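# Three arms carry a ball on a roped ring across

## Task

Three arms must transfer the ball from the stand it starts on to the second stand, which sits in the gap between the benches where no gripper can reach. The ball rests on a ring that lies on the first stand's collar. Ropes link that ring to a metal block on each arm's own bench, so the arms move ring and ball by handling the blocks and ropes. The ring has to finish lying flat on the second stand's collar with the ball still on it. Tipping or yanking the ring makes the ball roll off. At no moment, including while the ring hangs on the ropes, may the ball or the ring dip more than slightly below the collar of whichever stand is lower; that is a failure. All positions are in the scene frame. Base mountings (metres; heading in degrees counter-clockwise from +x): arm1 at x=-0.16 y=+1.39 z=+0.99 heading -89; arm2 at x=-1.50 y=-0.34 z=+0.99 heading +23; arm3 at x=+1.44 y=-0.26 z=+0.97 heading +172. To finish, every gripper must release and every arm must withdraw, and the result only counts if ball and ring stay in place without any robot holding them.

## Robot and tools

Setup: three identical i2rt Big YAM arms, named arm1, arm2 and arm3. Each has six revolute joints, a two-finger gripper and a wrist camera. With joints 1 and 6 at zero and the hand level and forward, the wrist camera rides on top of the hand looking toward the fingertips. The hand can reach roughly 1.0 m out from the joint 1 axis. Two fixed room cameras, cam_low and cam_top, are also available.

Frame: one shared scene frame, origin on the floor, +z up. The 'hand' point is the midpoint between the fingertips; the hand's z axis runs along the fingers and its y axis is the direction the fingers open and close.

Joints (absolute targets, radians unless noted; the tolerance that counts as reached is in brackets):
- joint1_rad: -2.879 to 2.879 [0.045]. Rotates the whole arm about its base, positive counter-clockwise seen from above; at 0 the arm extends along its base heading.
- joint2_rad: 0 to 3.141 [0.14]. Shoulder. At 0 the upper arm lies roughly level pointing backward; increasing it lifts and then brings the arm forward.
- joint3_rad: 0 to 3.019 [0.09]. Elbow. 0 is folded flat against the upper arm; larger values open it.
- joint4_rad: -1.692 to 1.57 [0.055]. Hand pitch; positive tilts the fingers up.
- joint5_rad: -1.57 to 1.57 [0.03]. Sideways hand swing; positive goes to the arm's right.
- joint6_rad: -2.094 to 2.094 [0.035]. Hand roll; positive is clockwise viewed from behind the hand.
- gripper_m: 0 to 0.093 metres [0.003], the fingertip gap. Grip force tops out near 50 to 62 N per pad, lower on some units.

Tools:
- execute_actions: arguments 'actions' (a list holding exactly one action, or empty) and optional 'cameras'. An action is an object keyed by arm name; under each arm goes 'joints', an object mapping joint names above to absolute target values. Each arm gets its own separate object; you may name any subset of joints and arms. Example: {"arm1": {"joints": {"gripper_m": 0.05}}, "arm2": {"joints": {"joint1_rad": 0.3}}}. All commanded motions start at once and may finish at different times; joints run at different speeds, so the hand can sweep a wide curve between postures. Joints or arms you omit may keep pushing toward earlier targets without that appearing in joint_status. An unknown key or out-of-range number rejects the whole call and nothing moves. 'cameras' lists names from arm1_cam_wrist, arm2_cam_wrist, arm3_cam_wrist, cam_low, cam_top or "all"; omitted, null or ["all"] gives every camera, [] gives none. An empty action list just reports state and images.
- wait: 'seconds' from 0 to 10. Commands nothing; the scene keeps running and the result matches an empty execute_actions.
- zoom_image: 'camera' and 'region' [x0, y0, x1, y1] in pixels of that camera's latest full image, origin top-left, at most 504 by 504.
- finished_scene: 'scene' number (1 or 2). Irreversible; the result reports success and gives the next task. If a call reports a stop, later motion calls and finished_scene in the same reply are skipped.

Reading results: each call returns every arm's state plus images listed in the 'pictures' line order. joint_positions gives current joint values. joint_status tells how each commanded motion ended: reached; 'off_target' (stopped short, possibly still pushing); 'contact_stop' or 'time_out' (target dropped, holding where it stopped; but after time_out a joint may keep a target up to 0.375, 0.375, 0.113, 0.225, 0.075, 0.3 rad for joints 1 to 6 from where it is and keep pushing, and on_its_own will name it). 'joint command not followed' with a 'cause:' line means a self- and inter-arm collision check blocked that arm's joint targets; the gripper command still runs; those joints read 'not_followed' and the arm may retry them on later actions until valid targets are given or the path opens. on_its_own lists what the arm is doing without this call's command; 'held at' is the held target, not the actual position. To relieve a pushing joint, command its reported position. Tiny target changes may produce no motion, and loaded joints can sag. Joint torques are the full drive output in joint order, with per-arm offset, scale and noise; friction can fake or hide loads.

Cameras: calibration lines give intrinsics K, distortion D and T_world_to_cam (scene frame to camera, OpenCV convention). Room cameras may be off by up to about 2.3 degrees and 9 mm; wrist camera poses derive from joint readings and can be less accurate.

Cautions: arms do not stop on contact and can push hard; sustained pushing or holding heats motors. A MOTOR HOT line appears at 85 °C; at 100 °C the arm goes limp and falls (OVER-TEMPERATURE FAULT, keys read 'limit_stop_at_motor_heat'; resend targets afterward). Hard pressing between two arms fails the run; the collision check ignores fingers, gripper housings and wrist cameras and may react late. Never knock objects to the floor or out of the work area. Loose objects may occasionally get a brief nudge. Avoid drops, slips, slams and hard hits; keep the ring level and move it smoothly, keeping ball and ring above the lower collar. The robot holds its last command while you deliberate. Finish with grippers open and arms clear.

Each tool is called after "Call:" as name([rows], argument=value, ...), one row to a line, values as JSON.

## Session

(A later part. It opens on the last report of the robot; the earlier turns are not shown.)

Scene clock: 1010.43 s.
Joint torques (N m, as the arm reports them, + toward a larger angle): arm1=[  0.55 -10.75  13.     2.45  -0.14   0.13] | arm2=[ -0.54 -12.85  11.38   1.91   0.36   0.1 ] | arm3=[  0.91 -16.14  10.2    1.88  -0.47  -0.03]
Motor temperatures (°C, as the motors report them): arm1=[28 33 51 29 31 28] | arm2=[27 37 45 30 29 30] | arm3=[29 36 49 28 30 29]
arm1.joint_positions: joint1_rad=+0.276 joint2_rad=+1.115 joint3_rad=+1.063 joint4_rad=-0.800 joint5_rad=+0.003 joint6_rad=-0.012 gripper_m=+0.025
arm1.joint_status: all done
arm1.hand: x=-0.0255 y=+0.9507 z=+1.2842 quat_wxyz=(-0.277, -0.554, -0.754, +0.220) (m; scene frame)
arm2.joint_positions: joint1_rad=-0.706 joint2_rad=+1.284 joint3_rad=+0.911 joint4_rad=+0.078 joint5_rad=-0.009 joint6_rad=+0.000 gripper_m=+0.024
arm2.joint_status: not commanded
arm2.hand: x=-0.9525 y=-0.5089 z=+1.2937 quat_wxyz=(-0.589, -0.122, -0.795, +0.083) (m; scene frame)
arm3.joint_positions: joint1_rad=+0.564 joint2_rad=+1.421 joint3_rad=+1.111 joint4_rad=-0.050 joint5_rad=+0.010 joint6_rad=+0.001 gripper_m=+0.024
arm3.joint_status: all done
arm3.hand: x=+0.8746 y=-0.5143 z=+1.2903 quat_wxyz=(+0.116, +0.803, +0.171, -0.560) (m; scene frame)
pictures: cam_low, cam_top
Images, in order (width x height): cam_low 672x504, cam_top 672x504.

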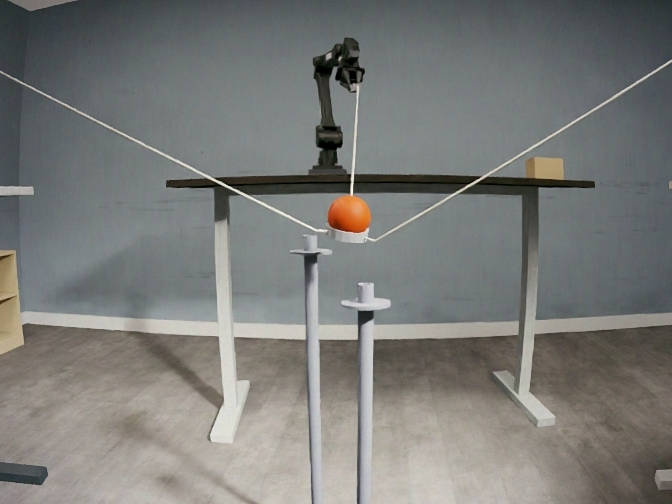

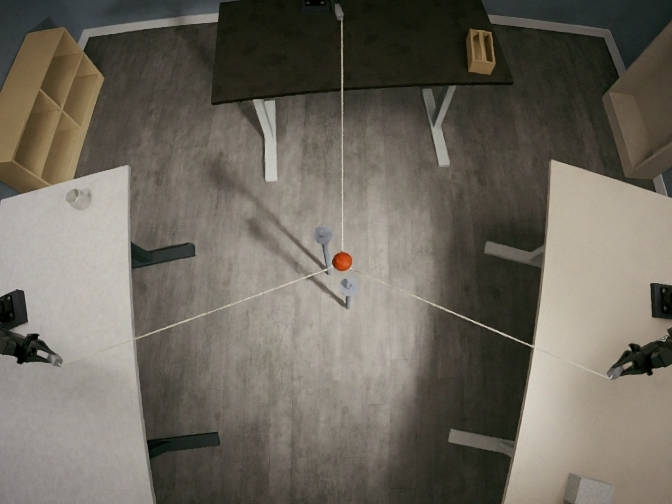

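Call:
execute_actions(actions=[], cameras=["cam_low", "cam_top"])

Call:
zoom_image(camera="cam_low", region=[270, 170, 420, 320])

Call:
zoom_image(camera="cam_top", region=[300, 220, 400, 320])

Scene clock: 1044.63 s.
Joint torques (N m, as the arm reports them, + toward a larger angle): arm1=[  0.51 -10.74  13.05   2.44  -0.13   0.14] | arm2=[ -0.28 -12.61  11.38   1.94   0.37   0.09] | arm3=[  0.41 -15.62  10.29   2.05  -0.48  -0.06]
Motor temperatures (°C, as the motors report them): arm1=[28 33 52 30 31 28] | arm2=[27 36 45 30 29 30] | arm3=[29 36 49 28 30 29]
arm1.joint_positions: joint1_rad=+0.276 joint2_rad=+1.115 joint3_rad=+1.063 joint4_rad=-0.800 joint5_rad=+0.003 joint6_rad=-0.012 gripper_m=+0.025
arm1.joint_status: all done
arm1.hand: x=-0.0255 y=+0.9507 z=+1.2842 quat_wxyz=(-0.277, -0.554, -0.754, +0.220) (m; scene frame)
arm2.joint_positions: joint1_rad=-0.706 joint2_rad=+1.284 joint3_rad=+0.911 joint4_rad=+0.078 joint5_rad=-0.009 joint6_rad=+0.000 gripper_m=+0.024
arm2.joint_status: not commanded
arm2.hand: x=-0.9525 y=-0.5089 z=+1.2937 quat_wxyz=(-0.589, -0.122, -0.795, +0.083) (m; scene frame)
arm3.joint_positions: joint1_rad=+0.564 joint2_rad=+1.421 joint3_rad=+1.111 joint4_rad=-0.050 joint5_rad=+0.011 joint6_rad=+0.001 gripper_m=+0.024
arm3.joint_status: all done
arm3.hand: x=+0.8746 y=-0.5142 z=+1.2903 quat_wxyz=(+0.116, +0.803, +0.170, -0.560) (m; scene frame)
pictures: cam_low, cam_top
Images, in order (width x height): cam_low 672x504, cam_top 672x504.

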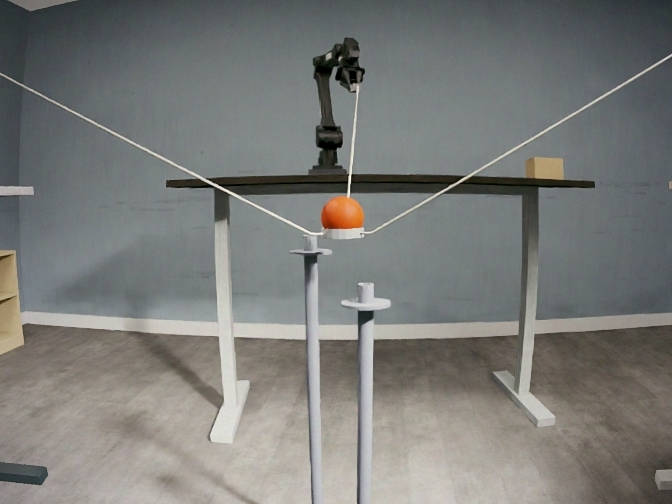

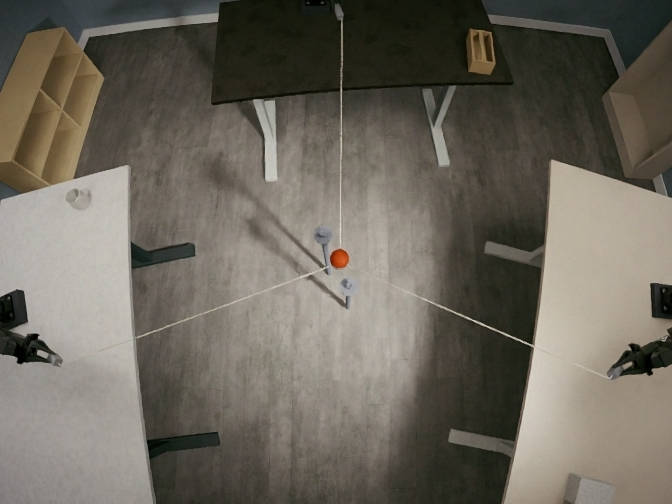

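Region (270, 170, 420, 320) of cam_low's 672x504 image, scaled by 3.360, with more detail than that image has.

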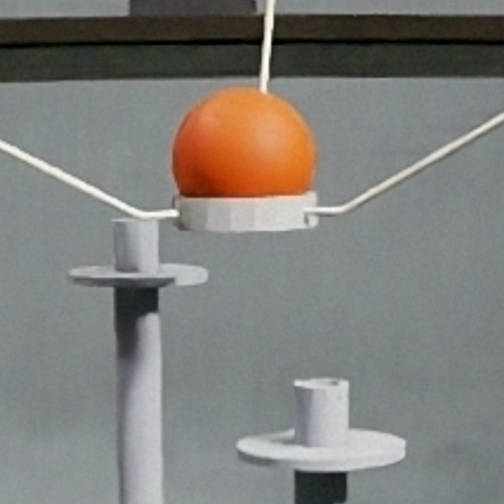

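Region (300, 220, 400, 320) of cam_top's 672x504 image, scaled by 5.040, with more detail than that image has.

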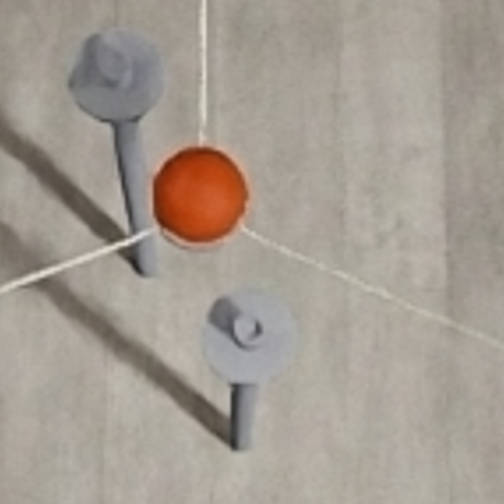

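Call:
execute_actions([
  {"arm1": {"joints": {"joint2_rad": 1.217, "joint4_rad": -0.565}}, "arm2": {"joints": {"joint2_rad": 1.296}}, "arm3": {"joints": {"joint1_rad": 0.6645, "joint2_rad": 1.461}}},
], cameras=["cam_low", "cam_top"])

Scene clock: 1060.70 s.
Joint torques (N m, as the arm reports them, + toward a larger angle): arm1=[  0.41 -13.25  13.29   2.62  -0.14   0.14] | arm2=[ -0.34 -12.37  11.32   1.94   0.34   0.09] | arm3=[  1.5  -17.2    9.66   2.1   -0.5   -0.03]
Motor temperatures (°C, as the motors report them): arm1=[28 33 52 30 31 28] | arm2=[27 36 45 30 29 30] | arm3=[29 36 49 28 30 29]
arm1.joint_positions: joint1_rad=+0.276 joint2_rad=+1.250 joint3_rad=+1.058 joint4_rad=-0.591 joint5_rad=+0.003 joint6_rad=-0.012 gripper_m=+0.025
arm1.joint_status: all done
arm1.hand: x=-0.0099 y=+0.8959 z=+1.2539 quat_wxyz=(-0.302, -0.546, -0.744, +0.240) (m; scene frame)
arm2.joint_positions: joint1_rad=-0.706 joint2_rad=+1.305 joint3_rad=+0.911 joint4_rad=+0.078 joint5_rad=-0.009 joint6_rad=+0.000 gripper_m=+0.024
arm2.joint_status: all done
arm2.hand: x=-0.9493 y=-0.5099 z=+1.2823 quat_wxyz=(-0.580, -0.123, -0.801, +0.081) (m; scene frame)
arm3.joint_positions: joint1_rad=+0.650 joint2_rad=+1.485 joint3_rad=+1.111 joint4_rad=-0.050 joint5_rad=+0.011 joint6_rad=+0.001 gripper_m=+0.024
arm3.joint_status: all done
arm3.hand: x=+0.8895 y=-0.5675 z=+1.2512 quat_wxyz=(+0.133, +0.812, +0.209, -0.528) (m; scene frame)
pictures: cam_low, cam_top
Images, in order (width x height): cam_low 672x504, cam_top 672x504.

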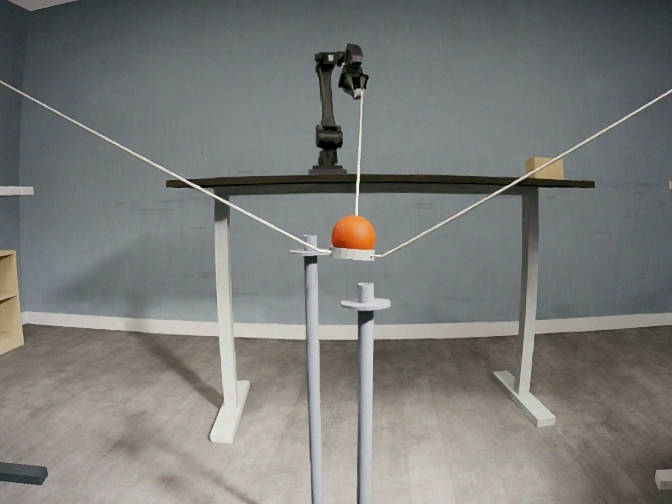

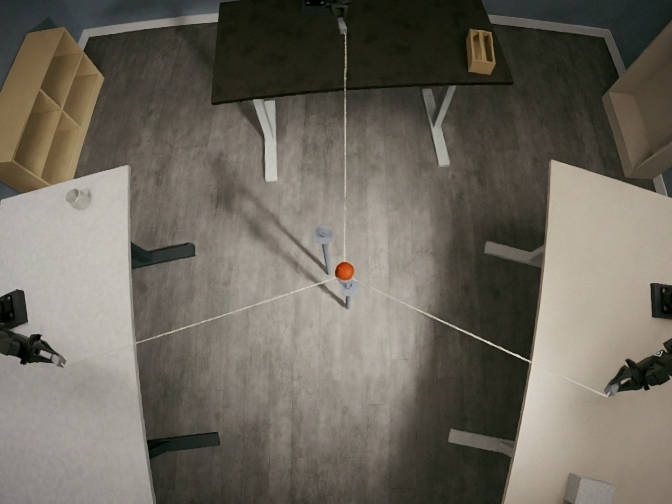

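Call:
execute_actions(actions=[], cameras=["cam_low", "cam_top"])

Call:
zoom_image(camera="cam_low", region=[300, 200, 420, 320])

Call:
zoom_image(camera="cam_top", region=[310, 240, 390, 320])

Scene clock: 1083.03 s.
Joint torques (N m, as the arm reports them, + toward a larger angle): arm1=[  0.48 -13.42  13.26   2.67  -0.14   0.13] | arm2=[ -0.26 -12.14  11.3    1.93   0.36   0.08] | arm3=[  1.13 -17.19   9.93   1.97  -0.5   -0.01]
Motor temperatures (°C, as the motors report them): arm1=[28 33 52 30 31 28] | arm2=[27 36 45 30 29 30] | arm3=[29 36 49 28 30 29]
arm1.joint_positions: joint1_rad=+0.276 joint2_rad=+1.250 joint3_rad=+1.058 joint4_rad=-0.591 joint5_rad=+0.003 joint6_rad=-0.012 gripper_m=+0.025
arm1.joint_status: all done
arm1.hand: x=-0.0099 y=+0.8959 z=+1.2539 quat_wxyz=(-0.302, -0.546, -0.744, +0.240) (m; scene frame)
arm2.joint_positions: joint1_rad=-0.706 joint2_rad=+1.305 joint3_rad=+0.911 joint4_rad=+0.078 joint5_rad=-0.009 joint6_rad=+0.000 gripper_m=+0.024
arm2.joint_status: all done
arm2.hand: x=-0.9493 y=-0.5099 z=+1.2823 quat_wxyz=(-0.580, -0.123, -0.801, +0.081) (m; scene frame)
arm3.joint_positions: joint1_rad=+0.650 joint2_rad=+1.485 joint3_rad=+1.111 joint4_rad=-0.050 joint5_rad=+0.011 joint6_rad=+0.001 gripper_m=+0.024
arm3.joint_status: all done
arm3.hand: x=+0.8895 y=-0.5675 z=+1.2512 quat_wxyz=(+0.133, +0.812, +0.209, -0.528) (m; scene frame)
pictures: cam_low, cam_top
Images, in order (width x height): cam_low 672x504, cam_top 672x504.

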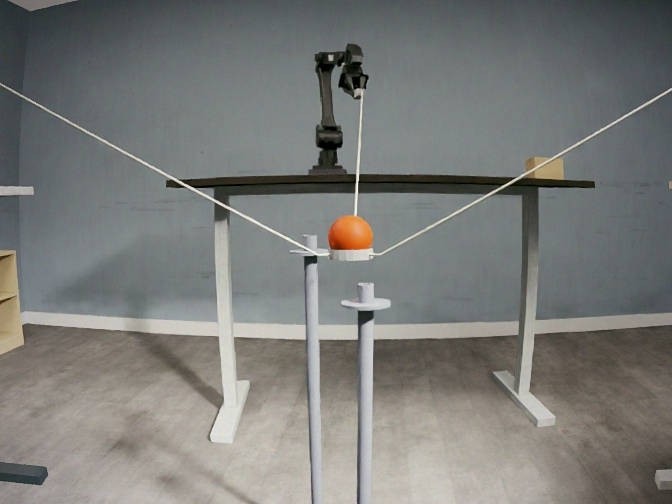

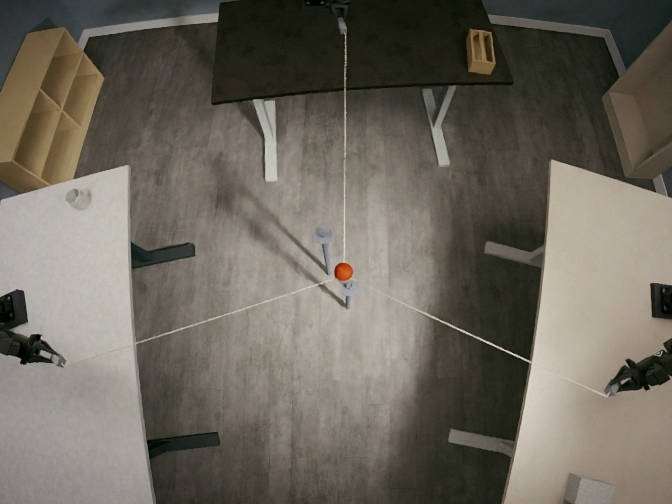

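Region (300, 200, 420, 320) of cam_low's 672x504 image, scaled by 4.200, with more detail than that image has.

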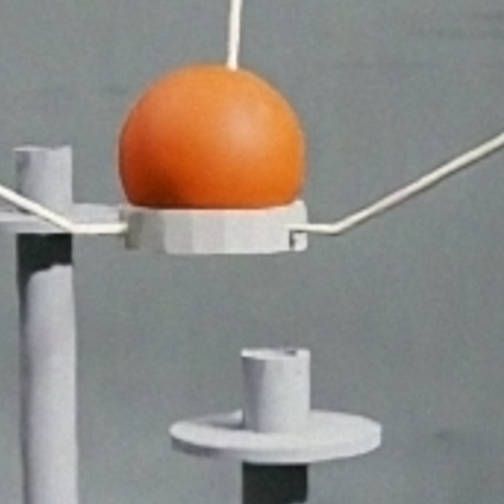

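Region (310, 240, 390, 320) of cam_top's 672x504 image, scaled by 6.300, with more detail than that image has.

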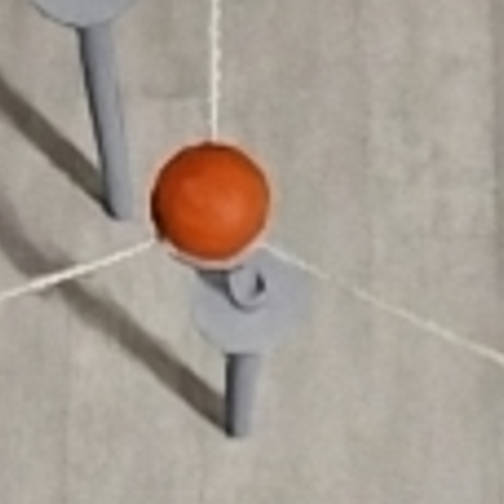

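Call:
execute_actions([
  {"arm1": {"joints": {"joint2_rad": 1.321, "joint4_rad": -0.352}}, "arm2": {"joints": {"joint2_rad": 1.328}}, "arm3": {"joints": {"joint1_rad": 0.747, "joint2_rad": 1.5}}},
], cameras=["cam_low", "cam_top"])

Scene clock: 1128.67 s.
Joint torques (N m, as the arm reports them, + toward a larger angle): arm1=[  0.6  -14.34  13.1    2.92  -0.14   0.14] | arm2=[ -0.5  -12.85  11.21   1.85   0.36   0.1 ] | arm3=[  1.54 -16.8   10.02   2.03  -0.56  -0.04]
Motor temperatures (°C, as the motors report them): arm1=[28 34 52 30 31 28] | arm2=[27 36 45 30 29 30] | arm3=[29 36 49 28 30 29]
arm1.joint_positions: joint1_rad=+0.276 joint2_rad=+1.349 joint3_rad=+1.058 joint4_rad=-0.382 joint5_rad=+0.003 joint6_rad=-0.012 gripper_m=+0.025
arm1.joint_status: all done
arm1.hand: x=+0.0031 y=+0.8509 z=+1.2414 quat_wxyz=(-0.342, -0.533, -0.725, +0.270) (m; scene frame)
arm2.joint_positions: joint1_rad=-0.706 joint2_rad=+1.340 joint3_rad=+0.911 joint4_rad=+0.078 joint5_rad=-0.009 joint6_rad=+0.000 gripper_m=+0.024
arm2.joint_status: all done
arm2.hand: x=-0.9443 y=-0.5113 z=+1.2630 quat_wxyz=(-0.566, -0.124, -0.811, +0.079) (m; scene frame)
arm3.joint_positions: joint1_rad=+0.730 joint2_rad=+1.514 joint3_rad=+1.111 joint4_rad=-0.050 joint5_rad=+0.013 joint6_rad=+0.002 gripper_m=+0.024
arm3.joint_status: all done
arm3.hand: x=+0.9127 y=-0.6133 z=+1.2327 quat_wxyz=(+0.150, +0.811, +0.244, -0.511) (m; scene frame)
pictures: cam_low, cam_top
Images, in order (width x height): cam_low 672x504, cam_top 672x504.

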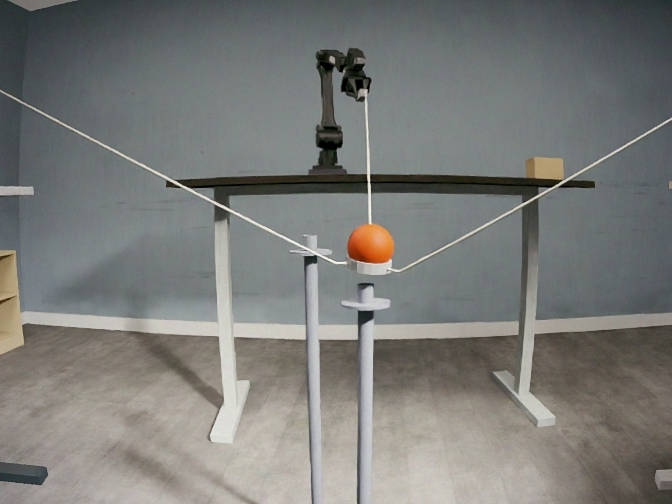

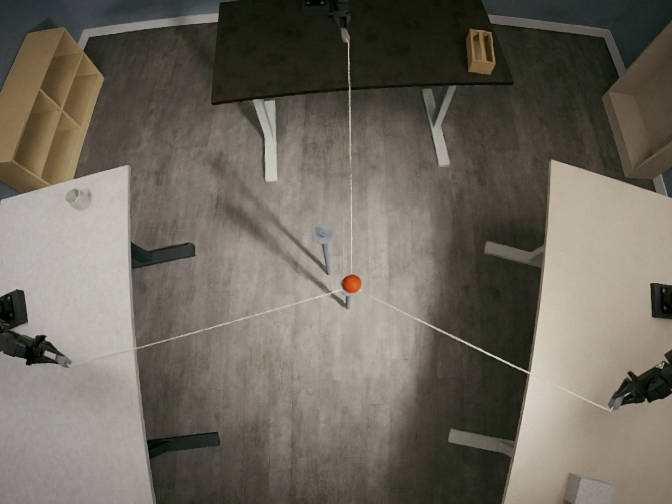

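Call:
execute_actions(actions=[], cameras=["cam_low", "cam_top"])

Call:
zoom_image(camera="cam_low", region=[310, 210, 420, 320])

Call:
zoom_image(camera="cam_top", region=[310, 240, 390, 320])

Scene clock: 1216.13 s.
Joint torques (N m, as the arm reports them, + toward a larger angle): arm1=[  0.47 -14.38  13.08   2.92  -0.14   0.14] | arm2=[ -0.55 -12.81  11.12   1.89   0.32   0.1 ] | arm3=[  1.52 -17.11   9.8    2.09  -0.52  -0.09]
Motor temperatures (°C, as the motors report them): arm1=[28 34 53 30 31 28] | arm2=[27 36 45 30 29 30] | arm3=[29 36 49 28 30 29]
arm1.joint_positions: joint1_rad=+0.276 joint2_rad=+1.349 joint3_rad=+1.058 joint4_rad=-0.382 joint5_rad=+0.003 joint6_rad=-0.012 gripper_m=+0.025
arm1.joint_status: all done
arm1.hand: x=+0.0031 y=+0.8509 z=+1.2414 quat_wxyz=(-0.342, -0.533, -0.725, +0.270) (m; scene frame)
arm2.joint_positions: joint1_rad=-0.706 joint2_rad=+1.340 joint3_rad=+0.911 joint4_rad=+0.078 joint5_rad=-0.009 joint6_rad=+0.000 gripper_m=+0.024
arm2.joint_status: all done
arm2.hand: x=-0.9443 y=-0.5113 z=+1.2630 quat_wxyz=(-0.566, -0.124, -0.811, +0.079) (m; scene frame)
arm3.joint_positions: joint1_rad=+0.730 joint2_rad=+1.514 joint3_rad=+1.111 joint4_rad=-0.050 joint5_rad=+0.013 joint6_rad=+0.002 gripper_m=+0.024
arm3.joint_status: all done
arm3.hand: x=+0.9127 y=-0.6133 z=+1.2327 quat_wxyz=(+0.150, +0.811, +0.244, -0.511) (m; scene frame)
pictures: cam_low, cam_top
Images, in order (width x height): cam_low 672x504, cam_top 672x504.

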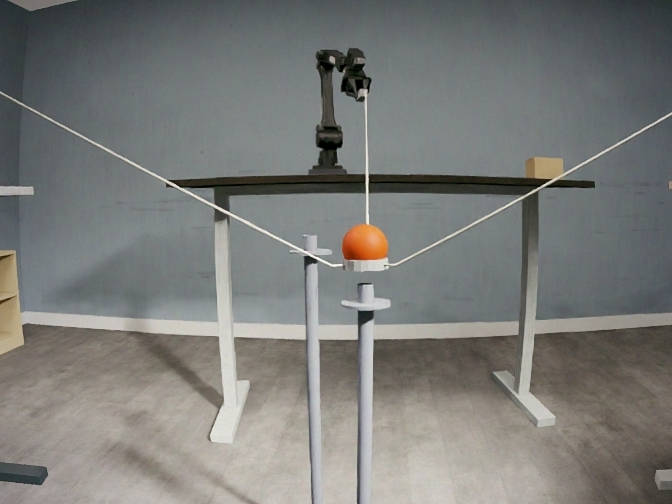

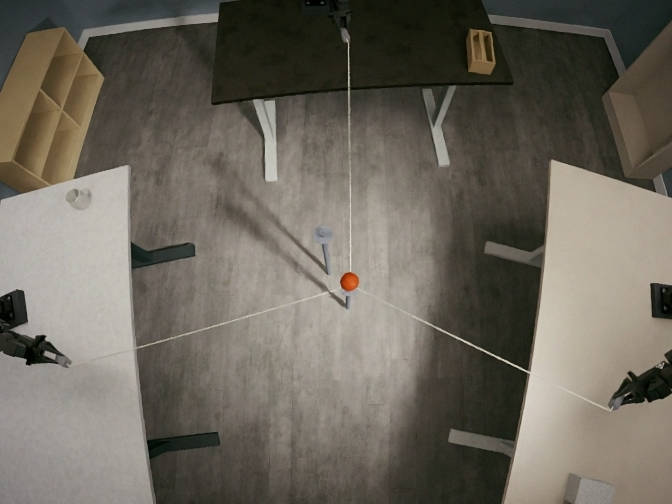

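Region (310, 210, 420, 320) of cam_low's 672x504 image, scaled by 4.582, with more detail than that image has.

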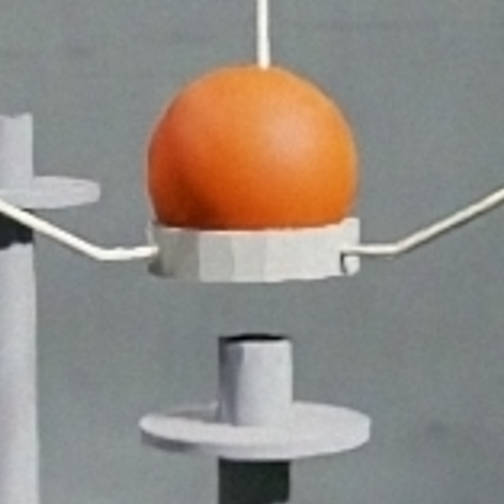

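Region (310, 240, 390, 320) of cam_top's 672x504 image, scaled by 6.300, with more detail than that image has.

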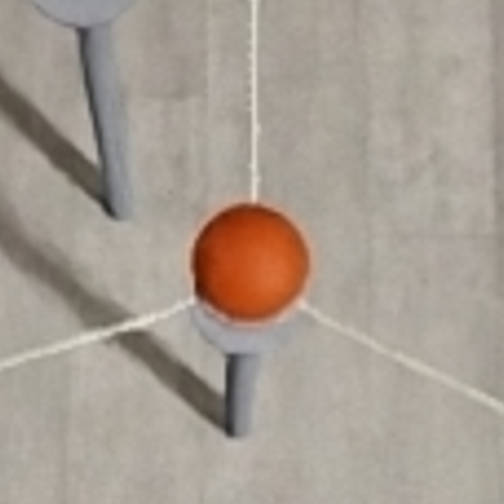

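Call:
execute_actions([
  {"arm1": {"joints": {"joint2_rad": 1.364}}, "arm2": {"joints": {"joint2_rad": 1.368}}, "arm3": {"joints": {"joint2_rad": 1.541}}},
], cameras=["cam_low", "cam_top"])

Call:
zoom_image(camera="cam_low", region=[310, 210, 420, 320])

Scene clock: 1232.37 s.
Joint torques (N m, as the arm reports them, + toward a larger angle): arm1=[  0.54 -13.16  12.98   2.85  -0.14   0.13] | arm2=[ -0.5  -13.16  10.96   1.8    0.2    0.1 ] | arm3=[  1.74 -17.33   9.62   1.88  -0.4   -0.02]
Motor temperatures (°C, as the motors report them): arm1=[28 34 53 30 31 28] | arm2=[27 36 45 30 29 30] | arm3=[29 36 49 28 30 29]
arm1.joint_positions: joint1_rad=+0.276 joint2_rad=+1.375 joint3_rad=+1.058 joint4_rad=-0.382 joint5_rad=+0.003 joint6_rad=-0.012 gripper_m=+0.025
arm1.joint_status: all done
arm1.hand: x=+0.0038 y=+0.8478 z=+1.2270 quat_wxyz=(-0.333, -0.536, -0.730, +0.263) (m; scene frame)
arm2.joint_positions: joint1_rad=-0.706 joint2_rad=+1.378 joint3_rad=+0.911 joint4_rad=+0.078 joint5_rad=-0.006 joint6_rad=+0.000 gripper_m=+0.024
arm2.joint_status: all done
arm2.hand: x=-0.9396 y=-0.5131 z=+1.2412 quat_wxyz=(-0.550, -0.127, -0.822, +0.078) (m; scene frame)
arm3.joint_positions: joint1_rad=+0.730 joint2_rad=+1.555 joint3_rad=+1.111 joint4_rad=-0.050 joint5_rad=+0.008 joint6_rad=+0.002 gripper_m=+0.024
arm3.joint_status: all done
arm3.hand: x=+0.9093 y=-0.6165 z=+1.2074 quat_wxyz=(+0.147, +0.821, +0.248, -0.493) (m; scene frame)
pictures: cam_low, cam_top
Images, in order (width x height): cam_low 672x504, cam_top 672x504.

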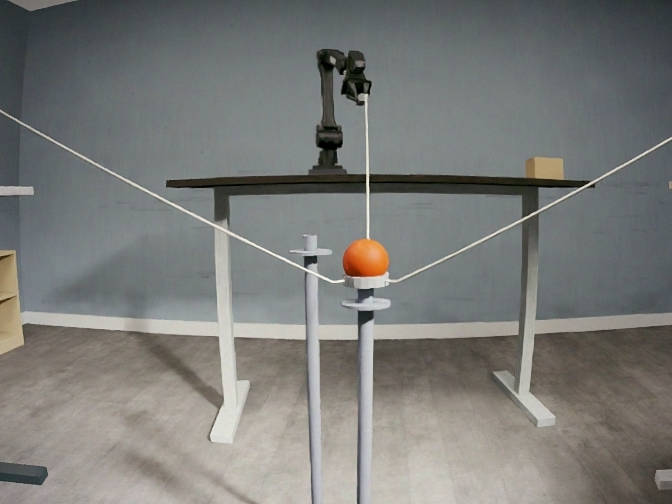

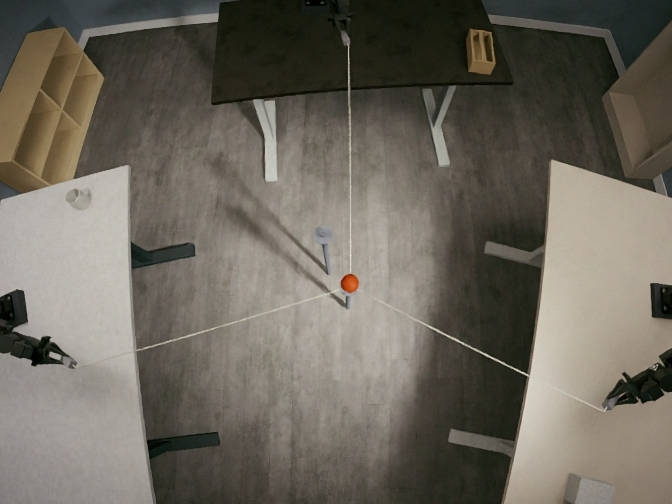

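Region (310, 210, 420, 320) of cam_low's 672x504 image, scaled by 4.582, with more detail than that image has.

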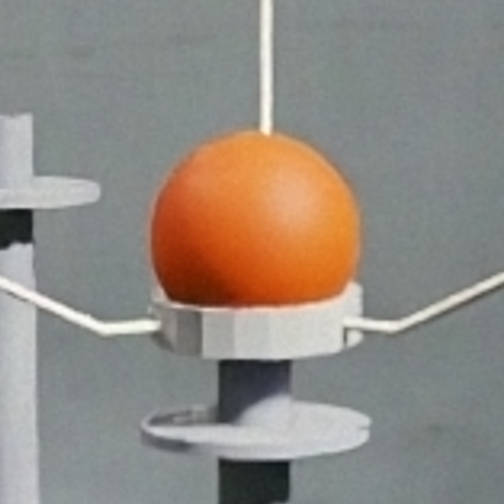

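Call:
execute_actions(actions=[], cameras=["cam_low", "cam_top"])

Call:
zoom_image(camera="cam_low", region=[310, 210, 420, 320])

Call:
zoom_image(camera="cam_top", region=[310, 240, 390, 320])

Scene clock: 1319.50 s.
Joint torques (N m, as the arm reports them, + toward a larger angle): arm1=[  0.56 -13.32  13.     2.91  -0.13   0.13] | arm2=[ -0.56 -13.36  11.     1.9    0.2    0.09] | arm3=[  1.24 -17.11   9.75   2.02  -0.35  -0.07]
Motor temperatures (°C, as the motors report them): arm1=[28 34 53 30 31 28] | arm2=[27 36 45 30 29 30] | arm3=[29 36 49 28 30 29]
arm1.joint_positions: joint1_rad=+0.276 joint2_rad=+1.375 joint3_rad=+1.058 joint4_rad=-0.382 joint5_rad=+0.003 joint6_rad=-0.012 gripper_m=+0.025
arm1.joint_status: all done
arm1.hand: x=+0.0038 y=+0.8478 z=+1.2270 quat_wxyz=(-0.333, -0.536, -0.730, +0.263) (m; scene frame)
arm2.joint_positions: joint1_rad=-0.706 joint2_rad=+1.378 joint3_rad=+0.911 joint4_rad=+0.078 joint5_rad=-0.006 joint6_rad=+0.000 gripper_m=+0.024
arm2.joint_status: all done
arm2.hand: x=-0.9396 y=-0.5131 z=+1.2412 quat_wxyz=(-0.550, -0.127, -0.822, +0.078) (m; scene frame)
arm3.joint_positions: joint1_rad=+0.730 joint2_rad=+1.555 joint3_rad=+1.111 joint4_rad=-0.050 joint5_rad=+0.008 joint6_rad=+0.002 gripper_m=+0.024
arm3.joint_status: all done
arm3.hand: x=+0.9093 y=-0.6165 z=+1.2074 quat_wxyz=(+0.147, +0.821, +0.248, -0.493) (m; scene frame)
pictures: cam_low, cam_top
Images, in order (width x height): cam_low 672x504, cam_top 672x504.

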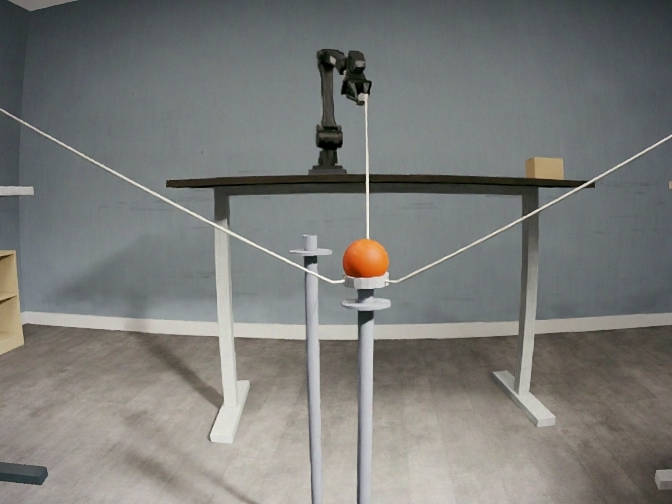

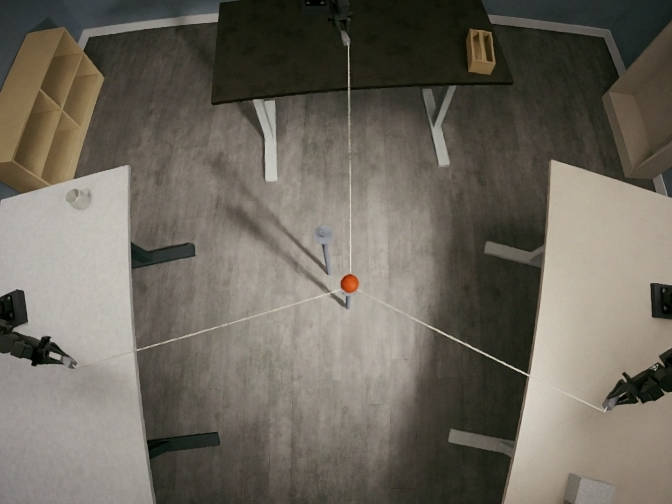

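Region (310, 210, 420, 320) of cam_low's 672x504 image, scaled by 4.582, with more detail than that image has.

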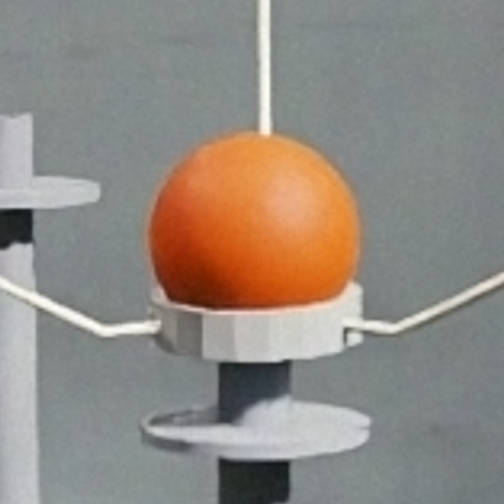

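Region (310, 240, 390, 320) of cam_top's 672x504 image, scaled by 6.300, with more detail than that image has.

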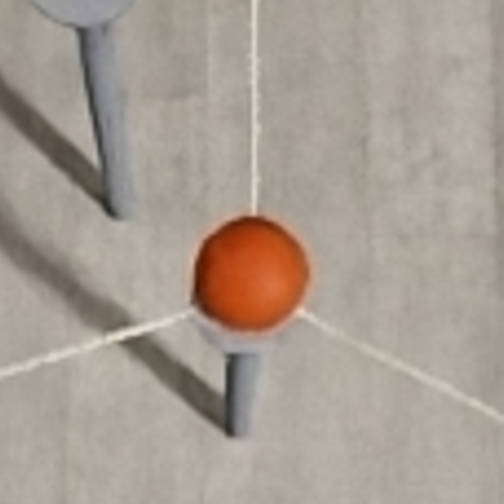

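Call:
execute_actions([
  {"arm1": {"joints": {"joint2_rad": 1.6, "joint3_rad": 0.805, "joint4_rad": 0.195}}, "arm2": {"joints": {"joint2_rad": 1.6}}, "arm3": {"joints": {"joint2_rad": 1.78}}},
], cameras=["cam_low", "cam_top"])

Call:
zoom_image(camera="cam_low", region=[310, 210, 420, 320])

Scene clock: 1334.00 s.
Joint torques (N m, as the arm reports them, + toward a larger angle): arm1=[  0.59 -15.22  11.45   2.86  -0.12   0.13] | arm2=[ -0.4  -15.36   9.73   1.91   0.03   0.06] | arm3=[  1.08 -22.18   8.38   1.81  -0.24  -0.03]
Motor temperatures (°C, as the motors report them): arm1=[28 34 53 30 31 28] | arm2=[27 36 45 30 29 30] | arm3=[29 36 49 28 30 29]
arm1.joint_positions: joint1_rad=+0.276 joint2_rad=+1.628 joint3_rad=+0.761 joint4_rad=+0.166 joint5_rad=+0.002 joint6_rad=-0.012 gripper_m=+0.025
arm1.joint_status: all done
arm1.hand: x=-0.0043 y=+0.8654 z=+1.0439 quat_wxyz=(-0.332, -0.536, -0.730, +0.262) (m; scene frame)
arm2.joint_positions: joint1_rad=-0.707 joint2_rad=+1.611 joint3_rad=+0.911 joint4_rad=+0.077 joint5_rad=-0.002 joint6_rad=+0.000 gripper_m=+0.024
arm2.joint_status: all done
arm2.hand: x=-0.9284 y=-0.5167 z=+1.1079 quat_wxyz=(-0.450, -0.137, -0.880, +0.064) (m; scene frame)
arm3.joint_positions: joint1_rad=+0.734 joint2_rad=+1.818 joint3_rad=+1.111 joint4_rad=-0.050 joint5_rad=+0.003 joint6_rad=+0.002 gripper_m=+0.024
arm3.joint_status: all done
arm3.hand: x=+0.9067 y=-0.6218 z=+1.0423 quat_wxyz=(+0.115, +0.877, +0.269, -0.381) (m; scene frame)
pictures: cam_low, cam_top
Images, in order (width x height): cam_low 672x504, cam_top 672x504.

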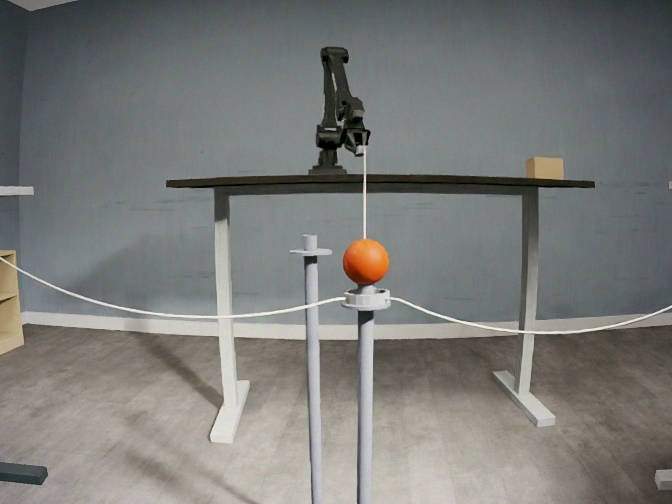

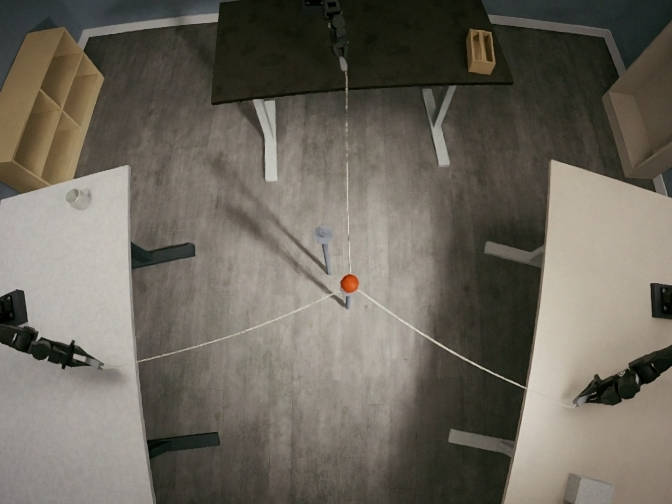

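Region (310, 210, 420, 320) of cam_low's 672x504 image, scaled by 4.582, with more detail than that image has.

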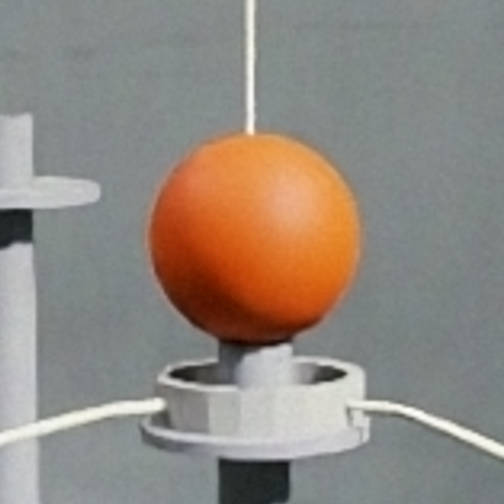

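Call:
execute_actions([
  {"arm1": {"joints": {"joint2_rad": 1.729}}, "arm2": {"joints": {"joint2_rad": 1.811}}, "arm3": {"joints": {"joint2_rad": 1.896}}},
], cameras=["all"])

Scene clock: 1365.20 s.
Joint torques (N m, as the arm reports them, + toward a larger angle): arm1=[  0.52 -15.05  10.02   2.52  -0.13   0.13] | arm2=[ -0.26 -17.18   8.28   1.55   0.02   0.09] | arm3=[  1.38 -20.76   7.83   1.63  -0.24  -0.06]
Motor temperatures (°C, as the motors report them): arm1=[28 35 52 30 31 28] | arm2=[27 37 44 30 29 30] | arm3=[29 37 48 28 30 29]
arm1.joint_positions: joint1_rad=+0.276 joint2_rad=+1.747 joint3_rad=+0.765 joint4_rad=+0.171 joint5_rad=+0.002 joint6_rad=-0.012 gripper_m=+0.025
arm1.joint_status: all done
arm1.hand: x=-0.0078 y=+0.8741 z=+0.9847 quat_wxyz=(-0.292, -0.549, -0.748, +0.232) (m; scene frame)
arm2.joint_positions: joint1_rad=-0.707 joint2_rad=+1.822 joint3_rad=+0.911 joint4_rad=+0.079 joint5_rad=-0.002 joint6_rad=+0.000 gripper_m=+0.024
arm2.joint_status: all done
arm2.hand: x=-0.9433 y=-0.5109 z=+0.9879 quat_wxyz=(-0.356, -0.143, -0.922, +0.049) (m; scene frame)
arm3.joint_positions: joint1_rad=+0.734 joint2_rad=+1.913 joint3_rad=+1.111 joint4_rad=-0.050 joint5_rad=+0.003 joint6_rad=+0.002 gripper_m=+0.024
arm3.joint_status: all done
arm3.hand: x=+0.9139 y=-0.6167 z=+0.9830 quat_wxyz=(+0.102, +0.894, +0.274, -0.339) (m; scene frame)
pictures: arm1_cam_wrist, arm2_cam_wrist, arm3_cam_wrist, cam_low, cam_top
camera_calibration (this result's frames):
arm1_cam_wrist: T_world_to_cam=[[-0.959072, -0.280829, 0.036286, 0.201559], [-0.28302, 0.946607, -0.154387, -0.674725], [0.00900795, -0.158338, -0.987344, 1.23096], [0, 0, 0, 1]] pos_world=[-0.00873985, 0.89021, 1.1039]
arm2_cam_wrist: T_world_to_cam=[[-0.313754, -0.949464, -0.00869379, -0.777125], [-0.945214, 0.313193, -0.0920886, -0.64205], [0.0901577, -0.0206757, -0.995713, 1.18051], [0, 0, 0, 1]] pos_world=[-0.957133, -0.512359, 1.10957]
arm3_cam_wrist: T_world_to_cam=[[-0.552919, 0.832805, 0.0267731, 0.989016], [0.825823, 0.551994, -0.115406, -0.292747], [-0.110889, -0.0417003, -0.992958, 1.1795], [0, 0, 0, 1]] pos_world=[0.919397, -0.612877, 1.11093]
Images, in order (width x height): arm1_cam_wrist 672x504, arm2_cam_wrist 672x504, arm3_cam_wrist 672x504, cam_low 672x504, cam_top 672x504.

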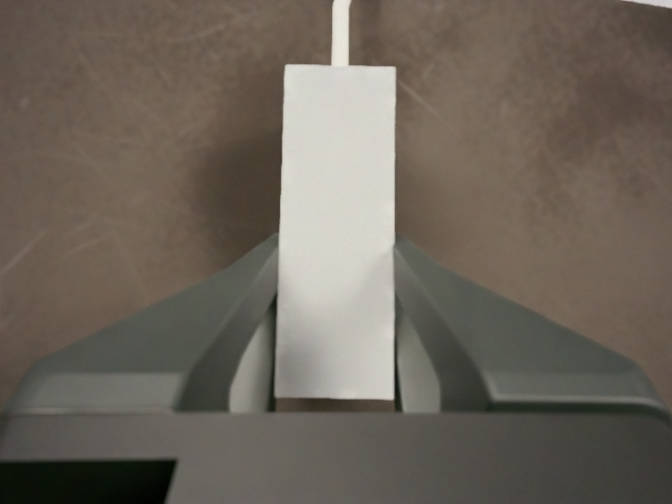

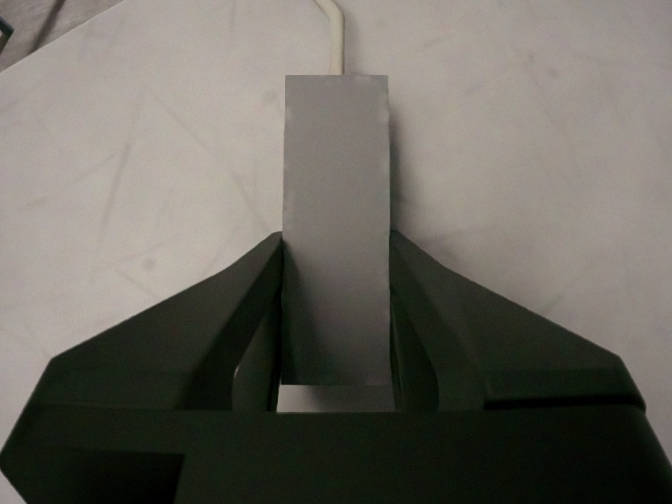

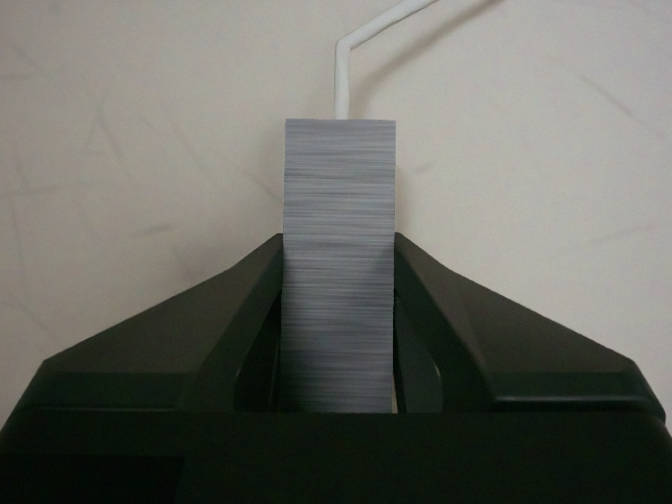

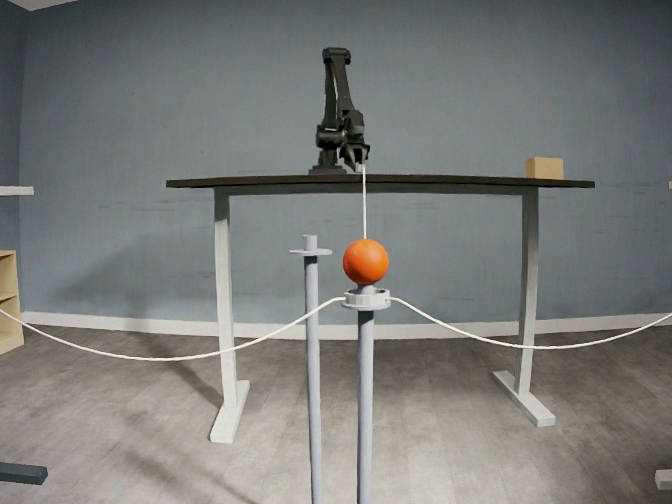

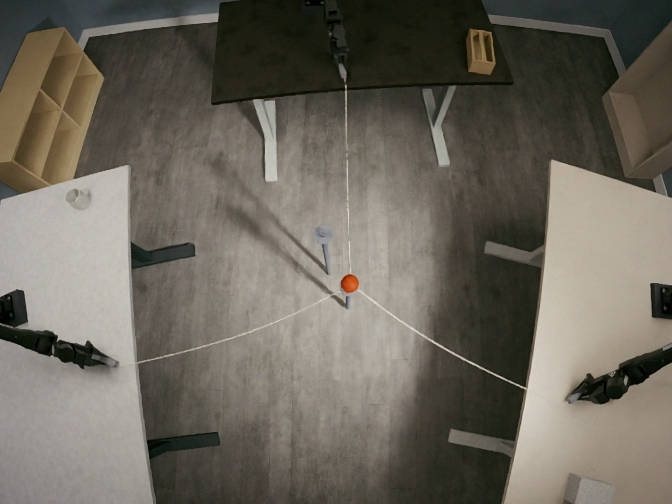

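Call:
zoom_image(camera="cam_low", region=[325, 140, 395, 195])

Call:
zoom_image(camera="cam_top", region=[540, 360, 620, 420])

Call:
zoom_image(camera="arm3_cam_wrist", region=[220, 0, 520, 260])

Region (325, 140, 395, 195) of cam_low's 672x504 image, scaled by 7.200, with more detail than that image has; it fills the top 396 rows of this view, and the rest is white.

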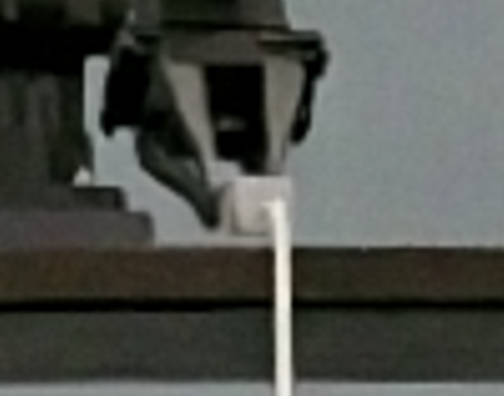

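Region (540, 360, 620, 420) of cam_top's 672x504 image, scaled by 6.300, with more detail than that image has; it fills the top 378 rows of this view, and the rest is white.

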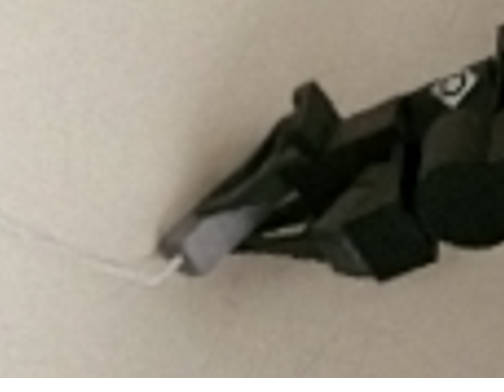

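Region (220, 0, 520, 260) of arm3_cam_wrist's 672x504 image, scaled by 1.680, with more detail than that image has; it fills the top 437 rows of this view, and the rest is white.

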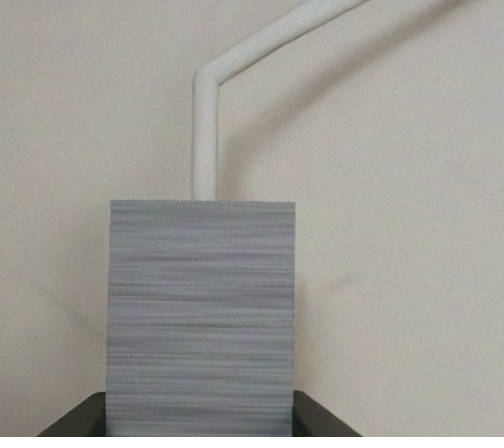

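Call:
execute_actions([
  {"arm1": {"joints": {"joint2_rad": 1.753}}, "arm2": {"joints": {"joint2_rad": 1.818}}, "arm3": {"joints": {"joint2_rad": 1.92}}},
], cameras=["cam_low", "cam_top"])

Call:
zoom_image(camera="cam_low", region=[325, 140, 395, 195])

Scene clock: 1419.53 s.
Joint torques (N m, as the arm reports them, + toward a larger angle): arm1=[  0.44 -13.34   9.99   2.54  -0.12   0.13] | arm2=[ -0.07 -16.42   8.15   1.57   0.03   0.09] | arm3=[  1.44 -18.21   7.97   1.69  -0.23  -0.04]
Motor temperatures (°C, as the motors report them): arm1=[28 35 50 30 31 28] | arm2=[27 38 42 30 28 30] | arm3=[29 37 47 28 30 29]
arm1.joint_positions: joint1_rad=+0.276 joint2_rad=+1.747 joint3_rad=+0.765 joint4_rad=+0.171 joint5_rad=+0.002 joint6_rad=-0.012 gripper_m=+0.025
arm1.joint_status: all done
arm1.hand: x=-0.0078 y=+0.8741 z=+0.9847 quat_wxyz=(-0.292, -0.549, -0.748, +0.232) (m; scene frame)
arm2.joint_positions: joint1_rad=-0.707 joint2_rad=+1.822 joint3_rad=+0.911 joint4_rad=+0.079 joint5_rad=-0.002 joint6_rad=+0.000 gripper_m=+0.024
arm2.joint_status: all done
arm2.hand: x=-0.9433 y=-0.5109 z=+0.9879 quat_wxyz=(-0.356, -0.143, -0.922, +0.049) (m; scene frame)
arm3.joint_positions: joint1_rad=+0.734 joint2_rad=+1.913 joint3_rad=+1.111 joint4_rad=-0.050 joint5_rad=+0.003 joint6_rad=+0.002 gripper_m=+0.024
arm3.joint_status: all done
arm3.hand: x=+0.9139 y=-0.6167 z=+0.9830 quat_wxyz=(+0.102, +0.894, +0.274, -0.339) (m; scene frame)
pictures: cam_low, cam_top
Images, in order (width x height): cam_low 672x504, cam_top 672x504.

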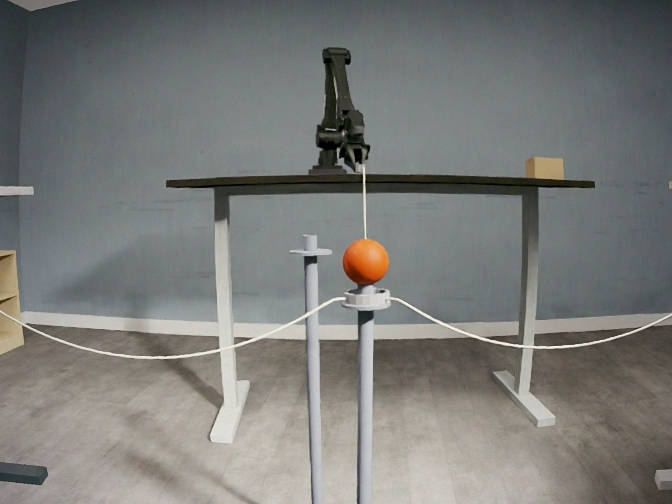

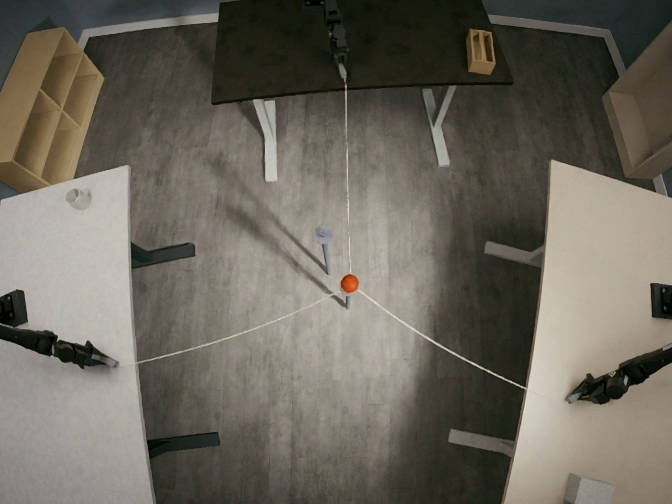

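Region (325, 140, 395, 195) of cam_low's 672x504 image, scaled by 7.200, with more detail than that image has; it fills the top 396 rows of this view, and the rest is white.

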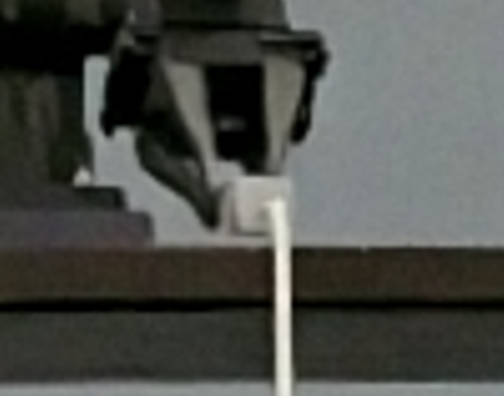

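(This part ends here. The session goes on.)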